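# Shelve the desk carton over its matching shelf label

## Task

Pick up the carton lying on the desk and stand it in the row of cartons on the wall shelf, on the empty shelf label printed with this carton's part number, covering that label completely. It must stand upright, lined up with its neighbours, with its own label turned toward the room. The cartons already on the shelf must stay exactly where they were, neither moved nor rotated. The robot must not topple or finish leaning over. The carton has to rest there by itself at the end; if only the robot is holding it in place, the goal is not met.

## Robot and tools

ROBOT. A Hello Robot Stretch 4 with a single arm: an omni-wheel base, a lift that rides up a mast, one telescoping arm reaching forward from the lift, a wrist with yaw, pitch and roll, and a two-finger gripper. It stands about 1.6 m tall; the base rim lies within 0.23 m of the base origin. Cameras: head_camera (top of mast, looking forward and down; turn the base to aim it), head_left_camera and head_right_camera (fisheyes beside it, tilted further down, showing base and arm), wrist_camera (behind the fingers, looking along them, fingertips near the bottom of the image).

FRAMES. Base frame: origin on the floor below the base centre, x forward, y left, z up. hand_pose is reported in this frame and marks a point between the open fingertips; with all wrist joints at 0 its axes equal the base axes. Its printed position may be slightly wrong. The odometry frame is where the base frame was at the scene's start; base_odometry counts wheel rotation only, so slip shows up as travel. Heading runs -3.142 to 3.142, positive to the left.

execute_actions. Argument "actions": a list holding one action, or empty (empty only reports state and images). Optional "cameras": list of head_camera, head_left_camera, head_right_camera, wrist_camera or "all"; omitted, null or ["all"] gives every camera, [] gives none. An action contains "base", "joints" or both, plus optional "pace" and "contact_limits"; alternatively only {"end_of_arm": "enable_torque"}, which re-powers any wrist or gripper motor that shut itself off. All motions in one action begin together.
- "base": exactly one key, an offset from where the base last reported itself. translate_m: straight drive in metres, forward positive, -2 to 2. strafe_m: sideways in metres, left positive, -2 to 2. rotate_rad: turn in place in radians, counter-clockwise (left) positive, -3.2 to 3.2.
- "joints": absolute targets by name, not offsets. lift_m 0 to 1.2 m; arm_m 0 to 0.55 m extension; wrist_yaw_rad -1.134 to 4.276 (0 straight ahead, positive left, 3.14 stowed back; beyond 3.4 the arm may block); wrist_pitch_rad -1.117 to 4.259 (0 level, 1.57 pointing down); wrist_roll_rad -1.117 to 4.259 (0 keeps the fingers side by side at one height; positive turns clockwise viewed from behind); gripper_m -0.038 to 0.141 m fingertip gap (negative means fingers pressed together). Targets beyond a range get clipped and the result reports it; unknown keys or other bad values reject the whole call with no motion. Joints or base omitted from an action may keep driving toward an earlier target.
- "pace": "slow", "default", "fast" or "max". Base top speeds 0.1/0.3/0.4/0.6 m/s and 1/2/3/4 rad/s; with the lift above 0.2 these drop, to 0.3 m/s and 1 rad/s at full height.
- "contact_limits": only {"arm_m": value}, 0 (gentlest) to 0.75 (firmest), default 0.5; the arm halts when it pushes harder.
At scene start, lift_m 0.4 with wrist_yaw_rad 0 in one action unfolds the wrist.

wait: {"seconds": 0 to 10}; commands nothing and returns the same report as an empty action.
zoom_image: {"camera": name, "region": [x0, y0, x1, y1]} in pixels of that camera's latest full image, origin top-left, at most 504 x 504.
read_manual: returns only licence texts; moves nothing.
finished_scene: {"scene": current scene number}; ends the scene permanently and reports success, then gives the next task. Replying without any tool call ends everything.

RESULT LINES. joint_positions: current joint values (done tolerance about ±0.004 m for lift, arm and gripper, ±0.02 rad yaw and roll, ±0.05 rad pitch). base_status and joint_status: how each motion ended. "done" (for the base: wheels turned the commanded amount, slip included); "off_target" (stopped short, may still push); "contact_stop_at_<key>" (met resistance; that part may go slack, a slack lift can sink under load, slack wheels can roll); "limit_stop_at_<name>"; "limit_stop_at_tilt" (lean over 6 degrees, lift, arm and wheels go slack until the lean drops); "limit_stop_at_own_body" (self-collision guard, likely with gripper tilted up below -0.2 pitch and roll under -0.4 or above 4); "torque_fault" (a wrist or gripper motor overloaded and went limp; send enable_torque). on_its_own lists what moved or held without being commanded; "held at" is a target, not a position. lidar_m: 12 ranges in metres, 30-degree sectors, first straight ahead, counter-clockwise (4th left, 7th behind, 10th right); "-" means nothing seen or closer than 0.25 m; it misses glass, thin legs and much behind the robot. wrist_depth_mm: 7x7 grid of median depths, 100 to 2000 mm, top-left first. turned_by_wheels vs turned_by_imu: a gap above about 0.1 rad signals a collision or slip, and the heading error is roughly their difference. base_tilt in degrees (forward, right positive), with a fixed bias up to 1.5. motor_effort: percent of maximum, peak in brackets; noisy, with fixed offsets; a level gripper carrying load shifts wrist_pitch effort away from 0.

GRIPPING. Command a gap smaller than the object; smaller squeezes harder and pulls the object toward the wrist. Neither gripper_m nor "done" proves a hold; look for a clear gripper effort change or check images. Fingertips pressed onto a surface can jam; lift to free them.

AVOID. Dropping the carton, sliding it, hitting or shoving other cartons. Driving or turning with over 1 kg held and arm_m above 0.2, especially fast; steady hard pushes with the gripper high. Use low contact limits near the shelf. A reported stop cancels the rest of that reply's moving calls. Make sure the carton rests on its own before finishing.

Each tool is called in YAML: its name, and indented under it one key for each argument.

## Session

execute_actions:
  actions:
    - {"joints":{"lift_m":0.7,"wrist_yaw_rad":0,"gripper_m":0.14},"pace":"fast"}

Scene clock: 2.40 s.
base_odometry: x=+0.000 y=+0.000 heading=+0.000 (m, m, rad; odometry frame)
turned_by_wheels: +0.000 (rad since the last result)
turned_by_imu: +0.001 (rad since the last result)
base_tilt: forward=+0.0 right=+0.3 (deg)
lidar_m: 1.95 2.01 1.92 2.57 1.91 1.83 1.74 1.34 1.30 1.41 2.10 1.79
base_status: not commanded
joint_positions: lift_m=+0.700 arm_m=+0.001 wrist_yaw_rad=+0.001 wrist_pitch_rad=-0.001 wrist_roll_rad=-0.014 gripper_m=+0.140
joint_status: all done
motor_effort: lift_m=+23(22) arm_m=+0(0) wrist_yaw_rad=+0(6) wrist_pitch_rad=-8(9) wrist_roll_rad=+0(1) gripper_m=+3(0) wheel_0=+0(0) wheel_1=+0(0) wheel_2=+0(0) (%)
hand_pose: x=+0.4605 y=-0.0873 z=+0.8782 quat_wxyz=(+1.000, -0.007, -0.001, +0.000) (m; base frame)
wrist_depth_mm: - - - - - - - / - - - - - - - / - - - - - - - / - - - - - - - / - - - - - - - / - 211 - - - 213 - / 1921 - - 148 - - -
pictures: head_camera, head_left_camera, head_right_camera, wrist_camera
Images, in order (width x height): head_camera 420x560, head_left_camera 420x672, head_right_camera 420x672, wrist_camera 616x392.

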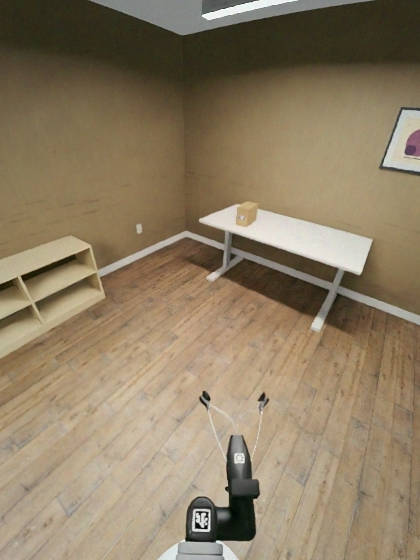

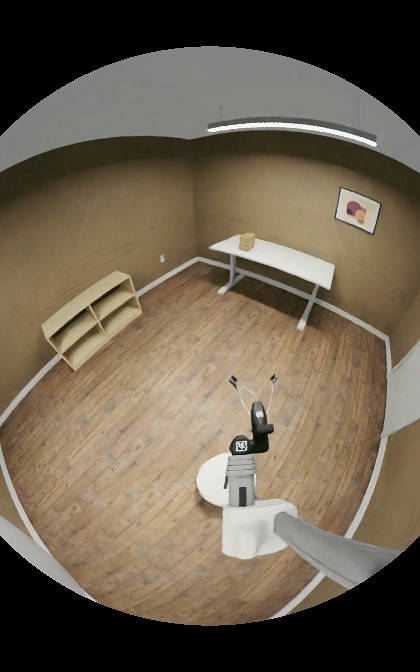

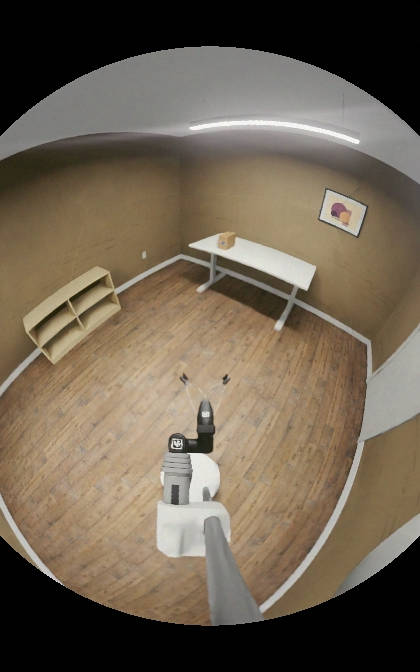

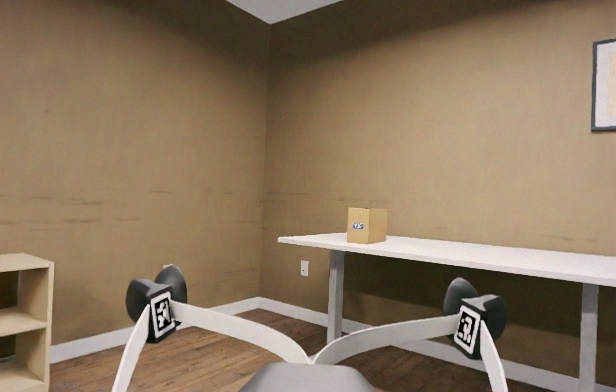

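execute_actions:
  actions:
    - {"base":{"rotate_rad":-0.13},"pace":"fast"}
  cameras: []

execute_actions:
  actions:
    - {"base":{"translate_m":1.3},"pace":"max"}
  cameras: ["head_camera","wrist_camera"]

Scene clock: 19.57 s.
base_odometry: x=+0.000 y=+0.000 heading=-0.130 (m, m, rad; odometry frame)
turned_by_wheels: -0.130 (rad since the last result)
turned_by_imu: -0.129 (rad since the last result)
base_tilt: forward=-0.1 right=+0.3 (deg)
lidar_m: 1.86 2.11 1.95 2.47 1.96 1.84 1.96 1.36 1.31 1.36 1.76 1.79
base_status: done
joint_positions: lift_m=+0.700 arm_m=+0.001 wrist_yaw_rad=+0.000 wrist_pitch_rad=-0.001 wrist_roll_rad=-0.014 gripper_m=+0.140
joint_status: not commanded
motor_effort: lift_m=+22(22) arm_m=+0(0) wrist_yaw_rad=+0(0) wrist_pitch_rad=-8(8) wrist_roll_rad=-1(1) gripper_m=-1(3) wheel_0=-1(1) wheel_1=-1(5) wheel_2=-2(5) (%)
hand_pose: x=+0.4604 y=-0.0874 z=+0.8782 quat_wxyz=(+1.000, -0.007, -0.001, +0.000) (m; base frame)
wrist_depth_mm: - - - - - - - / - - - - - - 1983 / - - - - - - - / - - - - - - 1983 / - - - - - - 1983 / - 212 - - - 213 - / - - - 148 - - -
pictures: none
No camera images: the call's "cameras" was empty. Leave "cameras" out to get every camera's image.

Scene clock: 23.93 s.
base_odometry: x=+1.289 y=-0.169 heading=-0.130 (m, m, rad; odometry frame)
turned_by_wheels: +0.000 (rad since the last result)
turned_by_imu: +0.002 (rad since the last result)
base_tilt: forward=+0.0 right=+0.3 (deg)
lidar_m: 0.67 0.95 1.38 1.41 1.91 3.01 2.86 2.03 1.86 1.97 0.69 0.65
base_status: done
joint_positions: lift_m=+0.700 arm_m=+0.001 wrist_yaw_rad=+0.000 wrist_pitch_rad=-0.001 wrist_roll_rad=-0.014 gripper_m=+0.140
joint_status: not commanded
motor_effort: lift_m=+18(22) arm_m=+0(0) wrist_yaw_rad=+1(1) wrist_pitch_rad=-8(8) wrist_roll_rad=-1(0) gripper_m=+0(0) wheel_0=-1(6) wheel_1=-1(6) wheel_2=+0(14) (%)
hand_pose: x=+0.4604 y=-0.0874 z=+0.8785 quat_wxyz=(+1.000, -0.007, -0.001, +0.000) (m; base frame)
wrist_depth_mm: 1618 1921 1756 1537 1308 1182 1060 / 1661 1921 1708 1499 1308 1182 1078 / 1661 - 1708 1499 1308 1182 1060 / 1661 1983 1708 1464 1308 1160 1060 / 1661 1921 1661 750 1281 1160 1060 / 1618 212 691 715 798 213 854 / 1708 1863 1060 148 488 492 539
pictures: head_camera, wrist_camera
Images, in order (width x height): head_camera 420x560, wrist_camera 616x392.

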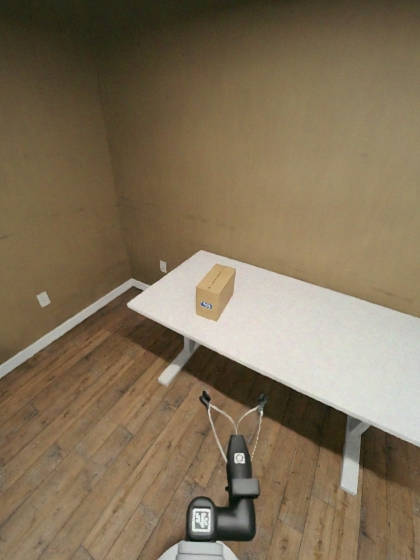

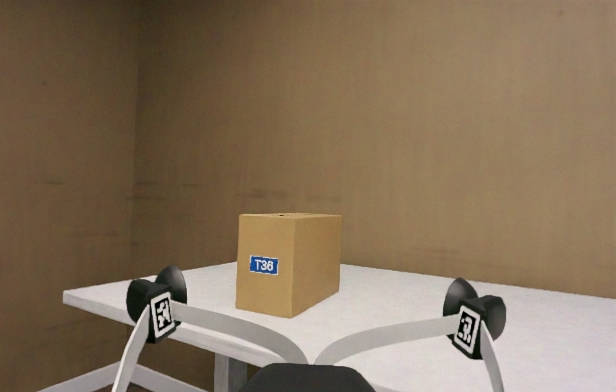

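execute_actions:
  actions:
    - {"base":{"strafe_m":0.47},"pace":"fast"}
  cameras: []

execute_actions:
  actions:
    - {"base":{"translate_m":0.3},"pace":"fast"}
  cameras: []

execute_actions:
  actions:
    - {"base":{"rotate_rad":-0.52},"joints":{"lift_m":0.68,"arm_m":0.2},"pace":"fast"}
  cameras: ["head_camera","wrist_camera"]

Scene clock: 47.53 s.
base_odometry: x=+1.350 y=+0.297 heading=-0.131 (m, m, rad; odometry frame)
turned_by_wheels: +0.000 (rad since the last result)
turned_by_imu: +0.003 (rad since the last result)
base_tilt: forward=+0.0 right=+0.3 (deg)
lidar_m: 0.89 1.40 0.96 0.99 1.31 2.80 3.13 2.47 2.32 1.31 0.93 0.86
base_status: done
joint_positions: lift_m=+0.700 arm_m=+0.001 wrist_yaw_rad=+0.000 wrist_pitch_rad=-0.001 wrist_roll_rad=-0.014 gripper_m=+0.140
joint_status: not commanded
motor_effort: lift_m=+18(18) arm_m=+0(0) wrist_yaw_rad=+1(1) wrist_pitch_rad=-8(9) wrist_roll_rad=-1(1) gripper_m=+1(2) wheel_0=+1(7) wheel_1=-2(10) wheel_2=+0(1) (%)
hand_pose: x=+0.4604 y=-0.0874 z=+0.8785 quat_wxyz=(+1.000, -0.007, -0.001, +0.000) (m; base frame)
wrist_depth_mm: 1255 1499 1983 1863 1576 1397 1281 / 1255 1537 1921 1756 1537 1397 1281 / 1255 1499 1921 1756 1537 1397 1255 / 1281 1499 1921 1756 1537 1366 1255 / 1281 1576 1983 1756 1499 1229 946 / 1281 211 1921 1661 809 213 699 / 1281 1499 1921 148 1060 640 585
pictures: none
No camera images: the call's "cameras" was empty. Leave "cameras" out to get every camera's image.

Scene clock: 49.60 s.
base_odometry: x=+1.648 y=+0.258 heading=-0.131 (m, m, rad; odometry frame)
turned_by_wheels: +0.000 (rad since the last result)
turned_by_imu: +0.001 (rad since the last result)
base_tilt: forward=+0.0 right=+0.3 (deg)
lidar_m: 0.64 1.28 1.15 0.87 1.17 3.05 3.45 2.62 2.46 0.92 0.67 0.61
base_status: done
joint_positions: lift_m=+0.700 arm_m=+0.001 wrist_yaw_rad=+0.000 wrist_pitch_rad=-0.001 wrist_roll_rad=-0.014 gripper_m=+0.140
joint_status: not commanded
motor_effort: lift_m=+18(18) arm_m=+0(0) wrist_yaw_rad=+1(1) wrist_pitch_rad=-9(8) wrist_roll_rad=+0(1) gripper_m=+3(3) wheel_0=-1(6) wheel_1=+1(6) wheel_2=+0(12) (%)
hand_pose: x=+0.4604 y=-0.0874 z=+0.8785 quat_wxyz=(+1.000, -0.007, -0.001, +0.000) (m; base frame)
wrist_depth_mm: 1118 1366 1618 1464 1255 1138 1042 / 1118 1397 1618 1430 1308 1138 1025 / 1138 1366 1618 1464 1281 1118 1025 / 1138 1366 1618 1430 1255 1118 1025 / 1138 1397 1661 1464 1281 1118 1008 / 1160 212 1576 1430 798 213 634 / 1138 1366 1661 148 488 488 504
pictures: none
No camera images: the call's "cameras" was empty. Leave "cameras" out to get every camera's image.

Scene clock: 51.03 s.
base_odometry: x=+1.648 y=+0.258 heading=-0.651 (m, m, rad; odometry frame)
turned_by_wheels: -0.520 (rad since the last result)
turned_by_imu: -0.520 (rad since the last result)
base_tilt: forward=+0.0 right=+0.3 (deg)
lidar_m: 0.61 0.64 1.26 1.09 0.87 1.16 3.31 3.25 2.59 2.46 0.92 0.65
base_status: done
joint_positions: lift_m=+0.680 arm_m=+0.199 wrist_yaw_rad=+0.000 wrist_pitch_rad=-0.001 wrist_roll_rad=-0.014 gripper_m=+0.140
joint_status: all done
motor_effort: lift_m=+14(18) arm_m=+7(7) wrist_yaw_rad=+1(2) wrist_pitch_rad=-7(9) wrist_roll_rad=-1(0) gripper_m=-1(1) wheel_0=-2(6) wheel_1=+1(7) wheel_2=-1(9) (%)
hand_pose: x=+0.6582 y=-0.0874 z=+0.8589 quat_wxyz=(+1.000, -0.007, -0.001, +0.000) (m; base frame)
wrist_depth_mm: 1078 1060 1042 1060 1042 1042 1042 / 1060 1042 1042 1042 1025 1042 1042 / 1042 1042 1060 1042 1042 1042 1042 / 1060 1042 1025 1060 1042 1042 1008 / 1042 1042 1042 359 1042 1025 1025 / 1060 212 353 357 715 213 768 / 430 413 421 148 436 442 488
pictures: head_camera, wrist_camera
Images, in order (width x height): head_camera 420x560, wrist_camera 616x392.

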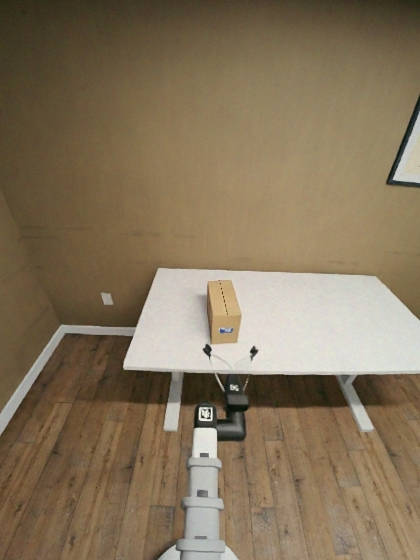

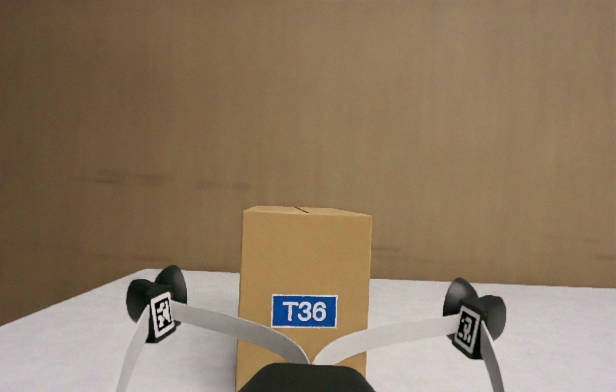

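execute_actions:
  actions:
    - {"base":{"strafe_m":0.008},"joints":{"arm_m":0.385}}
  cameras: ["wrist_camera"]

execute_actions:
  actions:
    - {"joints":{"gripper_m":0.06}}
  cameras: ["head_camera","wrist_camera"]

Scene clock: 64.60 s.
base_odometry: x=+1.652 y=+0.265 heading=-0.651 (m, m, rad; odometry frame)
turned_by_wheels: +0.000 (rad since the last result)
turned_by_imu: +0.002 (rad since the last result)
base_tilt: forward=+0.0 right=+0.3 (deg)
lidar_m: 0.65 0.65 1.27 1.15 0.87 1.15 3.33 3.26 2.59 2.46 0.95 0.65
base_status: done
joint_positions: lift_m=+0.680 arm_m=+0.384 wrist_yaw_rad=+0.000 wrist_pitch_rad=-0.001 wrist_roll_rad=-0.014 gripper_m=+0.140
joint_status: all done
motor_effort: lift_m=+14(14) arm_m=+7(8) wrist_yaw_rad=+1(1) wrist_pitch_rad=-8(8) wrist_roll_rad=+0(1) gripper_m=+1(0) wheel_0=+3(7) wheel_1=-2(8) wheel_2=+0(0) (%)
hand_pose: x=+0.8432 y=-0.0874 z=+0.8589 quat_wxyz=(+1.000, -0.007, -0.001, +0.000) (m; base frame)
wrist_depth_mm: 866 854 854 854 854 854 842 / 866 866 866 854 854 842 842 / 854 854 854 854 842 854 842 / 854 866 842 854 854 854 842 / 854 854 191 193 196 842 831 / 854 210 191 193 196 213 768 / 427 413 190 147 196 442 480
pictures: wrist_camera
Images, in order (width x height): wrist_camera 616x392.

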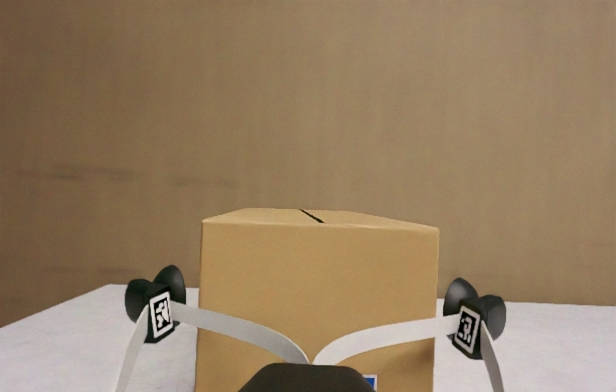

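Scene clock: 66.40 s.
base_odometry: x=+1.652 y=+0.265 heading=-0.651 (m, m, rad; odometry frame)
turned_by_wheels: +0.000 (rad since the last result)
turned_by_imu: +0.001 (rad since the last result)
base_tilt: forward=+0.0 right=+0.3 (deg)
lidar_m: 0.61 0.64 1.23 1.16 0.82 1.16 3.32 3.23 2.62 2.47 0.92 0.63
base_status: not commanded
joint_positions: lift_m=+0.680 arm_m=+0.384 wrist_yaw_rad=+0.000 wrist_pitch_rad=-0.001 wrist_roll_rad=-0.014 gripper_m=+0.060
joint_status: all done
motor_effort: lift_m=+14(14) arm_m=+7(7) wrist_yaw_rad=+1(1) wrist_pitch_rad=-7(8) wrist_roll_rad=+0(1) gripper_m=-18(19) wheel_0=+3(3) wheel_1=-2(2) wheel_2=-1(0) (%)
hand_pose: x=+0.8432 y=-0.0874 z=+0.8589 quat_wxyz=(+1.000, -0.007, -0.001, +0.000) (m; base frame)
wrist_depth_mm: 866 866 866 866 842 854 842 / 866 866 854 854 854 842 842 / 866 866 854 866 866 842 842 / 854 854 866 854 854 842 854 / 854 854 178 178 180 842 842 / 854 189 178 178 180 676 768 / 424 404 177 178 179 182 488
pictures: head_camera, wrist_camera
Images, in order (width x height): head_camera 420x560, wrist_camera 616x392.

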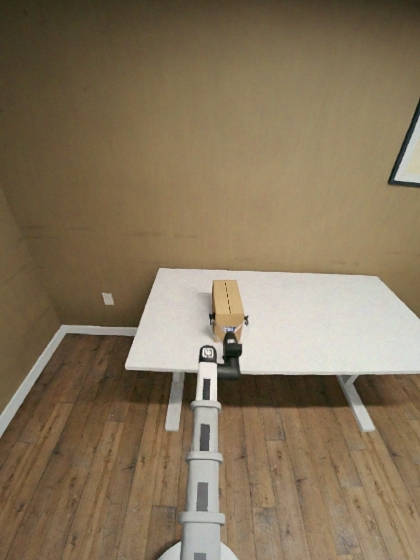

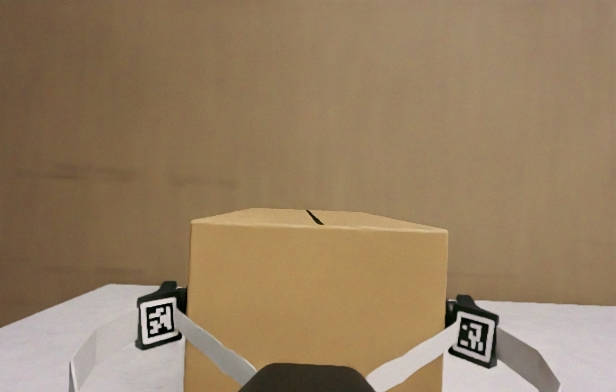

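Now find the shelf: lift, retract, turn around.

execute_actions:
  actions:
    - {"joints":{"lift_m":0.78,"arm_m":0.0}}
  cameras: []

execute_actions:
  actions:
    - {"base":{"rotate_rad":3.14}}
  cameras: ["head_camera","wrist_camera"]

Scene clock: 76.90 s.
base_odometry: x=+1.652 y=+0.265 heading=-0.651 (m, m, rad; odometry frame)
turned_by_wheels: +0.000 (rad since the last result)
turned_by_imu: +0.002 (rad since the last result)
base_tilt: forward=+0.0 right=+0.3 (deg)
lidar_m: 0.37 0.65 1.28 1.14 0.85 1.14 3.33 3.26 2.62 2.45 0.94 0.44
base_status: not commanded
joint_positions: lift_m=+0.780 arm_m=+0.002 wrist_yaw_rad=+0.000 wrist_pitch_rad=+0.001 wrist_roll_rad=-0.014 gripper_m=+0.060
joint_status: all done
motor_effort: lift_m=+24(25) arm_m=-7(9) wrist_yaw_rad=+1(0) wrist_pitch_rad=-14(16) wrist_roll_rad=-1(1) gripper_m=-18(19) wheel_0=+3(3) wheel_1=-2(2) wheel_2=-1(1) (%)
hand_pose: x=+0.4616 y=-0.0874 z=+0.9575 quat_wxyz=(+1.000, -0.007, +0.001, +0.000) (m; base frame)
wrist_depth_mm: 1229 1281 1229 1255 1255 1255 1229 / 1255 1281 1281 1229 1255 1229 1229 / 1255 1255 1229 1255 1255 1229 1255 / 1255 1281 1255 1255 1229 1205 1229 / 1255 1255 179 180 181 1229 1255 / 1255 188 178 179 180 1025 1182 / 1255 621 176 178 178 182 732
pictures: none
No camera images: the call's "cameras" was empty. Leave "cameras" out to get every camera's image.

Scene clock: 79.77 s.
base_odometry: x=+1.652 y=+0.265 heading=+2.489 (m, m, rad; odometry frame)
turned_by_wheels: +3.140 (rad since the last result)
turned_by_imu: +3.140 (rad since the last result)
base_tilt: forward=+0.0 right=+0.3 (deg)
lidar_m: 0.38 3.13 2.62 2.44 0.97 0.65 0.63 0.65 1.27 1.19 0.86 0.43
base_status: done
joint_positions: lift_m=+0.780 arm_m=+0.002 wrist_yaw_rad=+0.000 wrist_pitch_rad=+0.001 wrist_roll_rad=-0.014 gripper_m=+0.060
joint_status: not commanded
motor_effort: lift_m=+22(24) arm_m=-7(7) wrist_yaw_rad=+0(0) wrist_pitch_rad=-15(15) wrist_roll_rad=+0(0) gripper_m=-16(18) wheel_0=+1(6) wheel_1=+0(7) wheel_2=+0(9) (%)
hand_pose: x=+0.4616 y=-0.0873 z=+0.9576 quat_wxyz=(+1.000, -0.007, +0.001, +0.000) (m; base frame)
wrist_depth_mm: - - - - - - 1863 / - - - - - - 1863 / - - - - - - 1808 / - - - - - - 1756 / - - 179 180 182 - 1756 / - 189 178 179 180 - 1756 / - - 176 178 178 182 1118
pictures: head_camera, wrist_camera
Images, in order (width x height): head_camera 420x560, wrist_camera 616x392.

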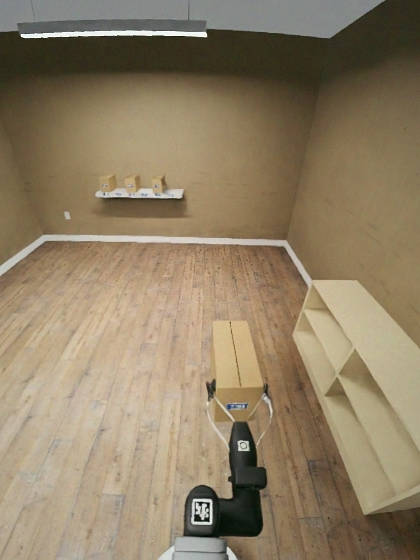

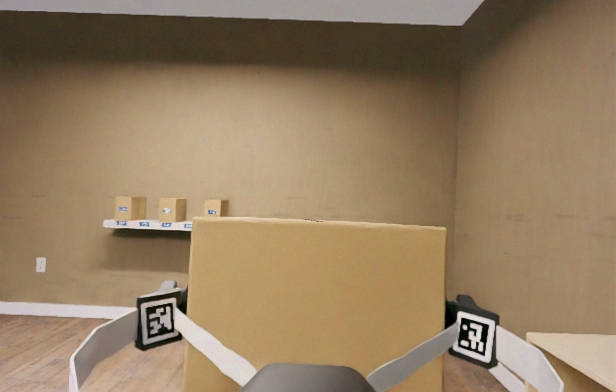

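execute_actions:
  actions:
    - {"base":{"translate_m":2.0},"pace":"fast"}
  cameras: []

execute_actions:
  actions:
    - {"base":{"strafe_m":0.8},"pace":"fast"}
  cameras: ["head_camera","wrist_camera"]

Scene clock: 96.77 s.
base_odometry: x=+0.063 y=+1.478 heading=+2.489 (m, m, rad; odometry frame)
turned_by_wheels: +0.000 (rad since the last result)
turned_by_imu: +0.007 (rad since the last result)
base_tilt: forward=+0.0 right=+0.3 (deg)
lidar_m: 0.37 1.11 1.45 2.53 2.67 2.83 3.45 1.13 0.88 1.14 1.21 0.40
base_status: done
joint_positions: lift_m=+0.780 arm_m=+0.002 wrist_yaw_rad=+0.000 wrist_pitch_rad=+0.001 wrist_roll_rad=-0.014 gripper_m=+0.060
joint_status: not commanded
motor_effort: lift_m=+22(22) arm_m=-7(7) wrist_yaw_rad=+1(0) wrist_pitch_rad=-14(16) wrist_roll_rad=-1(1) gripper_m=-19(19) wheel_0=+0(6) wheel_1=-1(6) wheel_2=+1(10) (%)
hand_pose: x=+0.4616 y=-0.0874 z=+0.9576 quat_wxyz=(+1.000, -0.007, +0.001, +0.000) (m; base frame)
wrist_depth_mm: 1138 1118 1118 1098 1098 1138 1098 / 1118 1138 1118 1098 1098 1118 1118 / 1138 1138 1118 1118 1118 1098 1098 / 1118 1118 1118 1098 1118 1118 1118 / 1008 1118 179 180 182 1118 1098 / 866 189 178 179 180 1098 1098 / 1118 1098 176 178 179 183 1098
pictures: none
No camera images: the call's "cameras" was empty. Leave "cameras" out to get every camera's image.

Scene clock: 100.10 s.
base_odometry: x=-0.423 y=+0.842 heading=+2.489 (m, m, rad; odometry frame)
turned_by_wheels: +0.000 (rad since the last result)
turned_by_imu: +0.003 (rad since the last result)
base_tilt: forward=+0.0 right=+0.3 (deg)
lidar_m: 0.35 1.05 1.77 1.73 1.84 2.44 3.49 2.30 1.60 1.87 1.90 1.09
base_status: done
joint_positions: lift_m=+0.780 arm_m=+0.002 wrist_yaw_rad=+0.000 wrist_pitch_rad=+0.001 wrist_roll_rad=-0.014 gripper_m=+0.060
joint_status: not commanded
motor_effort: lift_m=+22(22) arm_m=-7(7) wrist_yaw_rad=+1(0) wrist_pitch_rad=-15(13) wrist_roll_rad=+0(0) gripper_m=-20(16) wheel_0=+1(11) wheel_1=-2(11) wheel_2=+1(3) (%)
hand_pose: x=+0.4616 y=-0.0874 z=+0.9576 quat_wxyz=(+1.000, -0.007, +0.001, +0.000) (m; base frame)
wrist_depth_mm: 1098 1098 1098 1098 1098 1098 1098 / 1118 1098 1098 1098 1098 1060 1078 / 1118 1098 1118 1098 1078 1078 1078 / 1118 1098 1118 1098 1098 1078 1078 / 842 1025 179 180 181 1098 1078 / 842 189 178 179 180 1078 1078 / 1098 1098 176 178 178 182 1078
pictures: head_camera, wrist_camera
Images, in order (width x height): head_camera 420x560, wrist_camera 616x392.

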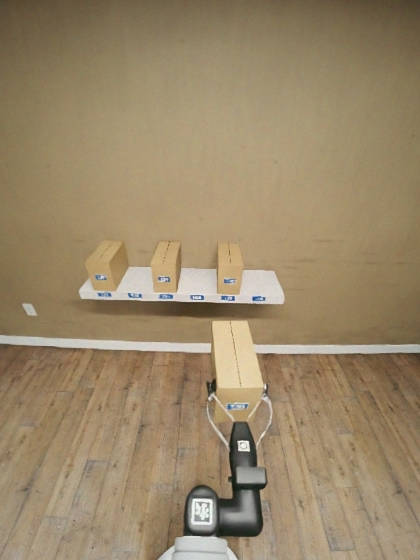

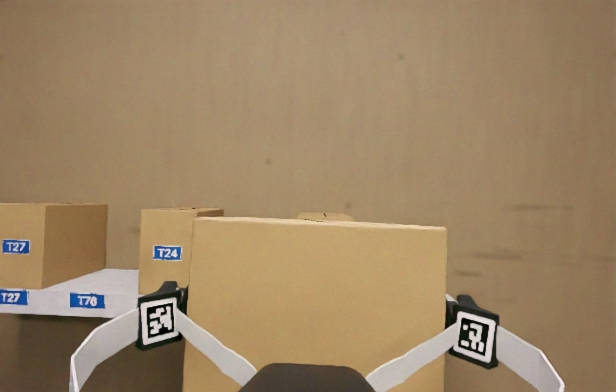

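zoom_image:
  camera: "head_camera"
  region: [70, 230, 300, 320]

Region (70, 230, 300, 320) of head_camera's 420x560 image, scaled by 2.191, with more detail than that image has; it fills the top 197 rows of this view, and the rest is white.

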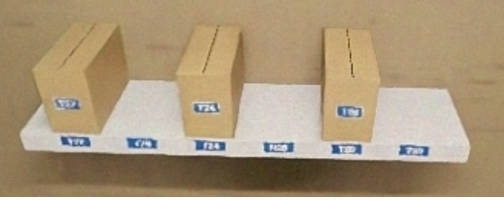

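execute_actions:
  actions:
    - {"base":{"translate_m":0.3}}
  cameras: ["head_camera"]

zoom_image:
  camera: "head_camera"
  region: [40, 270, 320, 340]

Scene clock: 120.63 s.
base_odometry: x=-0.661 y=+1.024 heading=+2.490 (m, m, rad; odometry frame)
turned_by_wheels: +0.000 (rad since the last result)
turned_by_imu: +0.002 (rad since the last result)
base_tilt: forward=+0.1 right=+0.3 (deg)
lidar_m: 0.37 0.73 1.37 1.73 1.80 2.46 3.82 2.31 1.76 1.92 1.40 0.41
base_status: done
joint_positions: lift_m=+0.780 arm_m=+0.002 wrist_yaw_rad=+0.000 wrist_pitch_rad=+0.001 wrist_roll_rad=-0.014 gripper_m=+0.060
joint_status: not commanded
motor_effort: lift_m=+22(23) arm_m=-7(7) wrist_yaw_rad=+1(1) wrist_pitch_rad=-15(15) wrist_roll_rad=-1(1) gripper_m=-19(22) wheel_0=+0(5) wheel_1=+1(4) wheel_2=+1(10) (%)
hand_pose: x=+0.4616 y=-0.0874 z=+0.9576 quat_wxyz=(+1.000, -0.007, +0.001, +0.000) (m; base frame)
wrist_depth_mm: 788 788 788 778 788 778 778 / 798 788 778 778 788 768 778 / 788 798 788 788 778 778 778 / 788 788 788 778 778 778 768 / 525 544 179 180 181 778 768 / 525 189 177 179 180 778 778 / 521 525 176 178 178 182 768
pictures: head_camera
Images, in order (width x height): head_camera 420x560.

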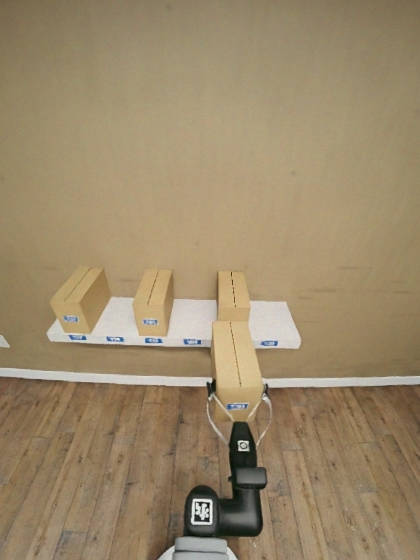

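Region (40, 270, 320, 340) of head_camera's 420x560 image, scaled by 1.800, with more detail than that image has; it fills the top 126 rows of this view, and the rest is white.

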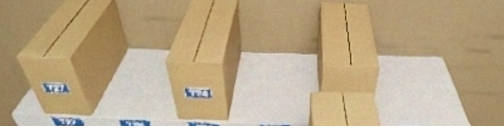

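zoom_image:
  camera: "head_camera"
  region: [40, 325, 320, 360]

Region (40, 325, 320, 360) of head_camera's 420x560 image, scaled by 1.800, with more detail than that image has; it fills the top 63 rows of this view, and the rest is white.

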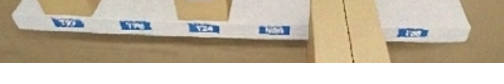

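zoom_image:
  camera: "head_camera"
  region: [170, 325, 300, 355]

Region (170, 325, 300, 355) of head_camera's 420x560 image, scaled by 3.877, with more detail than that image has; it fills the top 116 rows of this view, and the rest is white.

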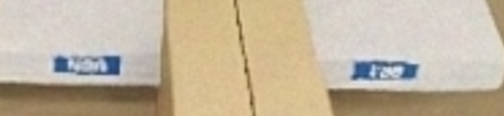

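execute_actions:
  actions: []
  cameras: ["wrist_camera"]

Scene clock: 148.47 s.
base_odometry: x=-0.661 y=+1.024 heading=+2.490 (m, m, rad; odometry frame)
turned_by_wheels: +0.000 (rad since the last result)
turned_by_imu: +0.001 (rad since the last result)
base_tilt: forward=+0.0 right=+0.3 (deg)
lidar_m: 0.38 0.72 1.35 1.73 1.81 2.50 3.81 2.34 1.71 1.92 1.45 0.40
base_status: done
joint_positions: lift_m=+0.780 arm_m=+0.002 wrist_yaw_rad=+0.000 wrist_pitch_rad=+0.001 wrist_roll_rad=-0.014 gripper_m=+0.060
joint_status: not commanded
motor_effort: lift_m=+22(23) arm_m=-7(7) wrist_yaw_rad=+1(1) wrist_pitch_rad=-14(15) wrist_roll_rad=+0(1) gripper_m=-18(22) wheel_0=+0(5) wheel_1=+1(4) wheel_2=+1(10) (%)
hand_pose: x=+0.4616 y=-0.0874 z=+0.9576 quat_wxyz=(+1.000, -0.007, +0.001, +0.000) (m; base frame)
wrist_depth_mm: 788 788 788 788 788 778 778 / 788 788 778 788 778 788 768 / 798 788 788 778 788 778 778 / 798 788 788 778 778 778 778 / 525 544 179 181 181 778 768 / 530 189 178 178 180 778 768 / 525 521 176 178 178 182 768
pictures: wrist_camera
Images, in order (width x height): wrist_camera 616x392.

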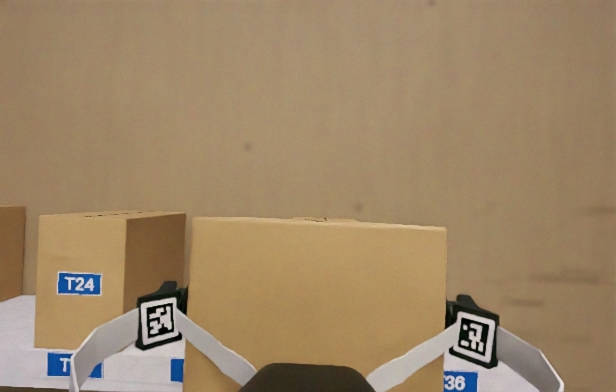

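execute_actions:
  actions:
    - {"base":{"strafe_m":0.07}}
  cameras: ["head_camera","wrist_camera"]

Scene clock: 158.67 s.
base_odometry: x=-0.704 y=+0.969 heading=+2.490 (m, m, rad; odometry frame)
turned_by_wheels: +0.000 (rad since the last result)
turned_by_imu: +0.001 (rad since the last result)
base_tilt: forward=+0.0 right=+0.3 (deg)
lidar_m: 0.38 0.72 1.40 1.67 1.73 2.39 3.85 2.42 1.79 2.02 1.44 0.42
base_status: done
joint_positions: lift_m=+0.780 arm_m=+0.002 wrist_yaw_rad=+0.000 wrist_pitch_rad=+0.001 wrist_roll_rad=-0.014 gripper_m=+0.060
joint_status: not commanded
motor_effort: lift_m=+22(22) arm_m=-7(7) wrist_yaw_rad=+1(0) wrist_pitch_rad=-15(14) wrist_roll_rad=+0(2) gripper_m=-18(19) wheel_0=+0(4) wheel_1=-1(8) wheel_2=+0(2) (%)
hand_pose: x=+0.4616 y=-0.0874 z=+0.9576 quat_wxyz=(+1.000, -0.007, +0.001, +0.000) (m; base frame)
wrist_depth_mm: 798 778 778 788 778 778 778 / 788 778 788 788 788 778 778 / 788 788 788 788 778 778 768 / 778 788 788 778 768 788 778 / 741 525 179 180 181 778 768 / 676 189 178 179 180 778 778 / 517 512 176 178 178 182 549
pictures: head_camera, wrist_camera
Images, in order (width x height): head_camera 420x560, wrist_camera 616x392.

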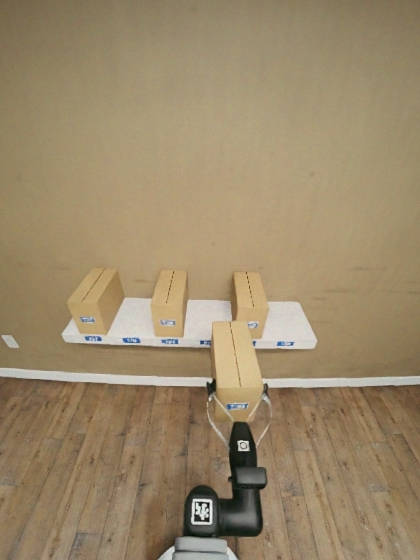

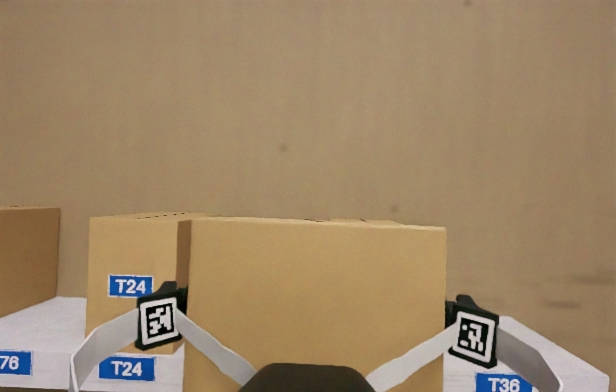

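execute_actions:
  actions:
    - {"base":{"strafe_m":-0.255},"joints":{"lift_m":0.80}}
  cameras: []

execute_actions:
  actions:
    - {"joints":{"arm_m":0.27}}
  cameras: ["head_camera","wrist_camera"]

Scene clock: 182.63 s.
base_odometry: x=-0.549 y=+1.171 heading=+2.490 (m, m, rad; odometry frame)
turned_by_wheels: +0.000 (rad since the last result)
turned_by_imu: +0.001 (rad since the last result)
base_tilt: forward=-0.1 right=+0.3 (deg)
lidar_m: 0.38 0.72 1.05 1.92 1.99 2.75 3.86 1.95 1.57 1.74 1.45 0.41
base_status: done
joint_positions: lift_m=+0.800 arm_m=+0.002 wrist_yaw_rad=+0.000 wrist_pitch_rad=+0.001 wrist_roll_rad=-0.014 gripper_m=+0.060
joint_status: all done
motor_effort: lift_m=+23(27) arm_m=-7(7) wrist_yaw_rad=+1(1) wrist_pitch_rad=-14(15) wrist_roll_rad=-1(1) gripper_m=-19(18) wheel_0=-2(11) wheel_1=+0(7) wheel_2=+1(1) (%)
hand_pose: x=+0.4616 y=-0.0874 z=+0.9775 quat_wxyz=(+1.000, -0.007, +0.001, +0.000) (m; base frame)
wrist_depth_mm: 798 798 788 798 788 788 788 / 788 788 798 788 788 778 788 / 788 798 788 798 788 788 788 / 788 798 788 788 788 788 778 / 634 788 179 180 182 778 788 / 640 189 178 179 180 788 778 / 525 525 176 178 178 182 778
pictures: none
No camera images: the call's "cameras" was empty. Leave "cameras" out to get every camera's image.

Scene clock: 184.57 s.
base_odometry: x=-0.549 y=+1.171 heading=+2.490 (m, m, rad; odometry frame)
turned_by_wheels: +0.000 (rad since the last result)
turned_by_imu: +0.001 (rad since the last result)
base_tilt: forward=+0.0 right=+0.3 (deg)
lidar_m: 0.64 0.74 1.03 1.91 1.96 2.72 3.86 1.96 1.56 1.73 1.47 0.78
base_status: not commanded
joint_positions: lift_m=+0.800 arm_m=+0.269 wrist_yaw_rad=+0.000 wrist_pitch_rad=+0.001 wrist_roll_rad=-0.014 gripper_m=+0.060
joint_status: all done
motor_effort: lift_m=+23(23) arm_m=+7(8) wrist_yaw_rad=+0(1) wrist_pitch_rad=-14(15) wrist_roll_rad=-1(0) gripper_m=-17(21) wheel_0=-2(2) wheel_1=+0(0) wheel_2=+1(1) (%)
hand_pose: x=+0.7282 y=-0.0874 z=+0.9776 quat_wxyz=(+1.000, -0.007, +0.000, +0.000) (m; base frame)
wrist_depth_mm: 521 517 521 512 512 508 512 / 517 517 517 512 512 512 512 / 517 517 517 517 517 512 508 / 521 517 517 512 512 512 508 / 517 353 179 180 182 512 508 / 258 189 178 179 180 508 508 / 258 256 176 178 178 182 508
pictures: head_camera, wrist_camera
Images, in order (width x height): head_camera 420x560, wrist_camera 616x392.

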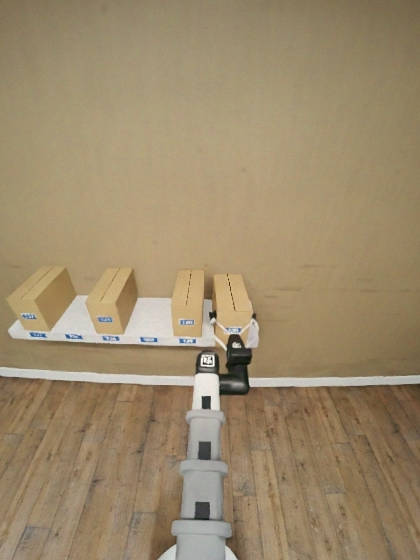

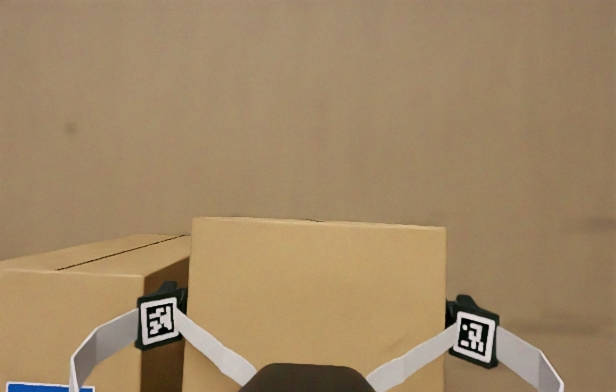

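execute_actions:
  actions:
    - {"joints":{"arm_m":0.338},"pace":"slow"}
  cameras: []

execute_actions:
  actions:
    - {"joints":{"lift_m":0.768},"pace":"slow"}
  cameras: ["wrist_camera"]

Scene clock: 197.10 s.
base_odometry: x=-0.549 y=+1.171 heading=+2.490 (m, m, rad; odometry frame)
turned_by_wheels: +0.000 (rad since the last result)
turned_by_imu: +0.001 (rad since the last result)
base_tilt: forward=+0.0 right=+0.3 (deg)
lidar_m: 0.70 0.77 1.03 1.92 1.96 2.72 3.91 1.99 1.58 1.75 1.43 0.74
base_status: not commanded
joint_positions: lift_m=+0.800 arm_m=+0.337 wrist_yaw_rad=+0.000 wrist_pitch_rad=+0.001 wrist_roll_rad=-0.014 gripper_m=+0.060
joint_status: all done
motor_effort: lift_m=+23(23) arm_m=+7(7) wrist_yaw_rad=+1(1) wrist_pitch_rad=-14(14) wrist_roll_rad=+0(1) gripper_m=-18(21) wheel_0=-1(2) wheel_1=+0(0) wheel_2=+1(2) (%)
hand_pose: x=+0.7962 y=-0.0874 z=+0.9776 quat_wxyz=(+1.000, -0.007, +0.000, +0.000) (m; base frame)
wrist_depth_mm: 452 449 449 445 442 442 442 / 449 445 449 445 445 442 439 / 449 449 445 445 445 445 445 / 449 445 445 442 442 442 442 / 445 351 180 180 181 442 439 / 189 189 178 179 180 442 442 / 188 230 176 178 179 182 436
pictures: none
No camera images: the call's "cameras" was empty. Leave "cameras" out to get every camera's image.

Scene clock: 198.20 s.
base_odometry: x=-0.549 y=+1.171 heading=+2.490 (m, m, rad; odometry frame)
turned_by_wheels: +0.000 (rad since the last result)
turned_by_imu: +0.000 (rad since the last result)
base_tilt: forward=+0.0 right=+0.3 (deg)
lidar_m: 0.70 0.74 1.04 1.92 2.01 2.74 3.90 1.95 1.54 1.72 1.44 0.77
base_status: not commanded
joint_positions: lift_m=+0.768 arm_m=+0.337 wrist_yaw_rad=+0.000 wrist_pitch_rad=+0.001 wrist_roll_rad=-0.014 gripper_m=+0.060
joint_status: all done
motor_effort: lift_m=+13(22) arm_m=+7(7) wrist_yaw_rad=+1(1) wrist_pitch_rad=-13(14) wrist_roll_rad=+0(1) gripper_m=-21(17) wheel_0=-2(2) wheel_1=+0(0) wheel_2=+1(1) (%)
hand_pose: x=+0.7962 y=-0.0874 z=+0.9463 quat_wxyz=(+1.000, -0.007, +0.000, +0.000) (m; base frame)
wrist_depth_mm: 452 449 449 442 442 442 439 / 449 449 445 445 445 442 442 / 449 449 445 445 445 442 442 / 449 449 445 445 445 442 442 / 189 241 179 180 181 442 439 / 189 188 177 179 180 439 439 / 189 230 176 177 178 182 439
pictures: wrist_camera
Images, in order (width x height): wrist_camera 616x392.

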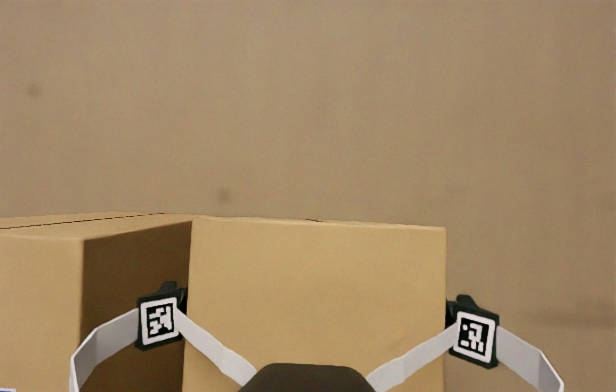

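execute_actions:
  actions:
    - {"joints":{"gripper_m":0.13,"lift_m":0.764},"pace":"slow"}
  cameras: []

execute_actions:
  actions:
    - {"joints":{"arm_m":0.1}}
  cameras: ["head_camera","wrist_camera"]

Scene clock: 209.73 s.
base_odometry: x=-0.549 y=+1.171 heading=+2.490 (m, m, rad; odometry frame)
turned_by_wheels: +0.000 (rad since the last result)
turned_by_imu: +0.002 (rad since the last result)
base_tilt: forward=+0.1 right=+0.3 (deg)
lidar_m: 0.70 0.76 1.01 1.89 1.98 2.74 3.89 1.99 1.56 1.75 1.43 0.77
base_status: not commanded
joint_positions: lift_m=+0.764 arm_m=+0.337 wrist_yaw_rad=+0.000 wrist_pitch_rad=+0.000 wrist_roll_rad=-0.014 gripper_m=+0.130
joint_status: all done
motor_effort: lift_m=+13(16) arm_m=+7(7) wrist_yaw_rad=+1(6) wrist_pitch_rad=-11(15) wrist_roll_rad=+0(0) gripper_m=-1(20) wheel_0=+1(2) wheel_1=+1(1) wheel_2=-1(0) (%)
hand_pose: x=+0.7961 y=-0.0874 z=+0.9426 quat_wxyz=(+1.000, -0.007, +0.000, +0.000) (m; base frame)
wrist_depth_mm: 449 449 449 445 445 442 442 / 449 449 445 449 445 442 439 / 449 452 449 442 445 442 439 / 449 449 449 445 445 442 439 / 190 239 189 190 191 442 442 / 189 203 189 190 191 221 439 / 189 228 188 146 191 439 439
pictures: none
No camera images: the call's "cameras" was empty. Leave "cameras" out to get every camera's image.

Scene clock: 211.57 s.
base_odometry: x=-0.549 y=+1.171 heading=+2.490 (m, m, rad; odometry frame)
turned_by_wheels: +0.000 (rad since the last result)
turned_by_imu: +0.001 (rad since the last result)
base_tilt: forward=+0.0 right=+0.3 (deg)
lidar_m: 0.69 0.73 1.02 1.90 2.00 2.74 3.87 2.00 1.54 1.75 1.44 0.75
base_status: not commanded
joint_positions: lift_m=+0.764 arm_m=+0.101 wrist_yaw_rad=+0.000 wrist_pitch_rad=-0.001 wrist_roll_rad=-0.014 gripper_m=+0.130
joint_status: all done
motor_effort: lift_m=+14(14) arm_m=-7(8) wrist_yaw_rad=+1(0) wrist_pitch_rad=-9(11) wrist_roll_rad=-1(1) gripper_m=-1(0) wheel_0=+0(0) wheel_1=+1(1) wheel_2=+0(1) (%)
hand_pose: x=+0.5606 y=-0.0874 z=+0.9429 quat_wxyz=(+1.000, -0.007, -0.001, +0.000) (m; base frame)
wrist_depth_mm: 691 691 691 691 683 683 683 / 691 691 691 691 683 683 683 / 691 691 691 691 683 683 683 / 691 691 683 683 683 683 683 / 640 427 449 424 676 683 676 / 609 427 427 424 430 222 676 / 449 427 424 146 459 676 683
pictures: head_camera, wrist_camera
Images, in order (width x height): head_camera 420x560, wrist_camera 616x392.

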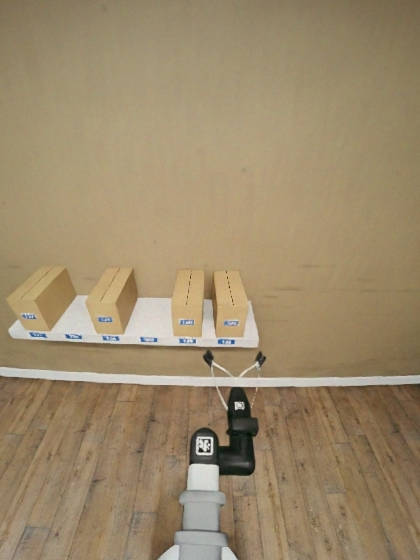

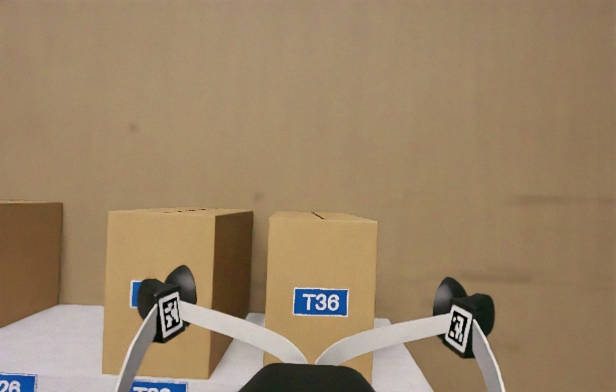

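finished_scene:
  scene: 2

The scene is finished: the task was done.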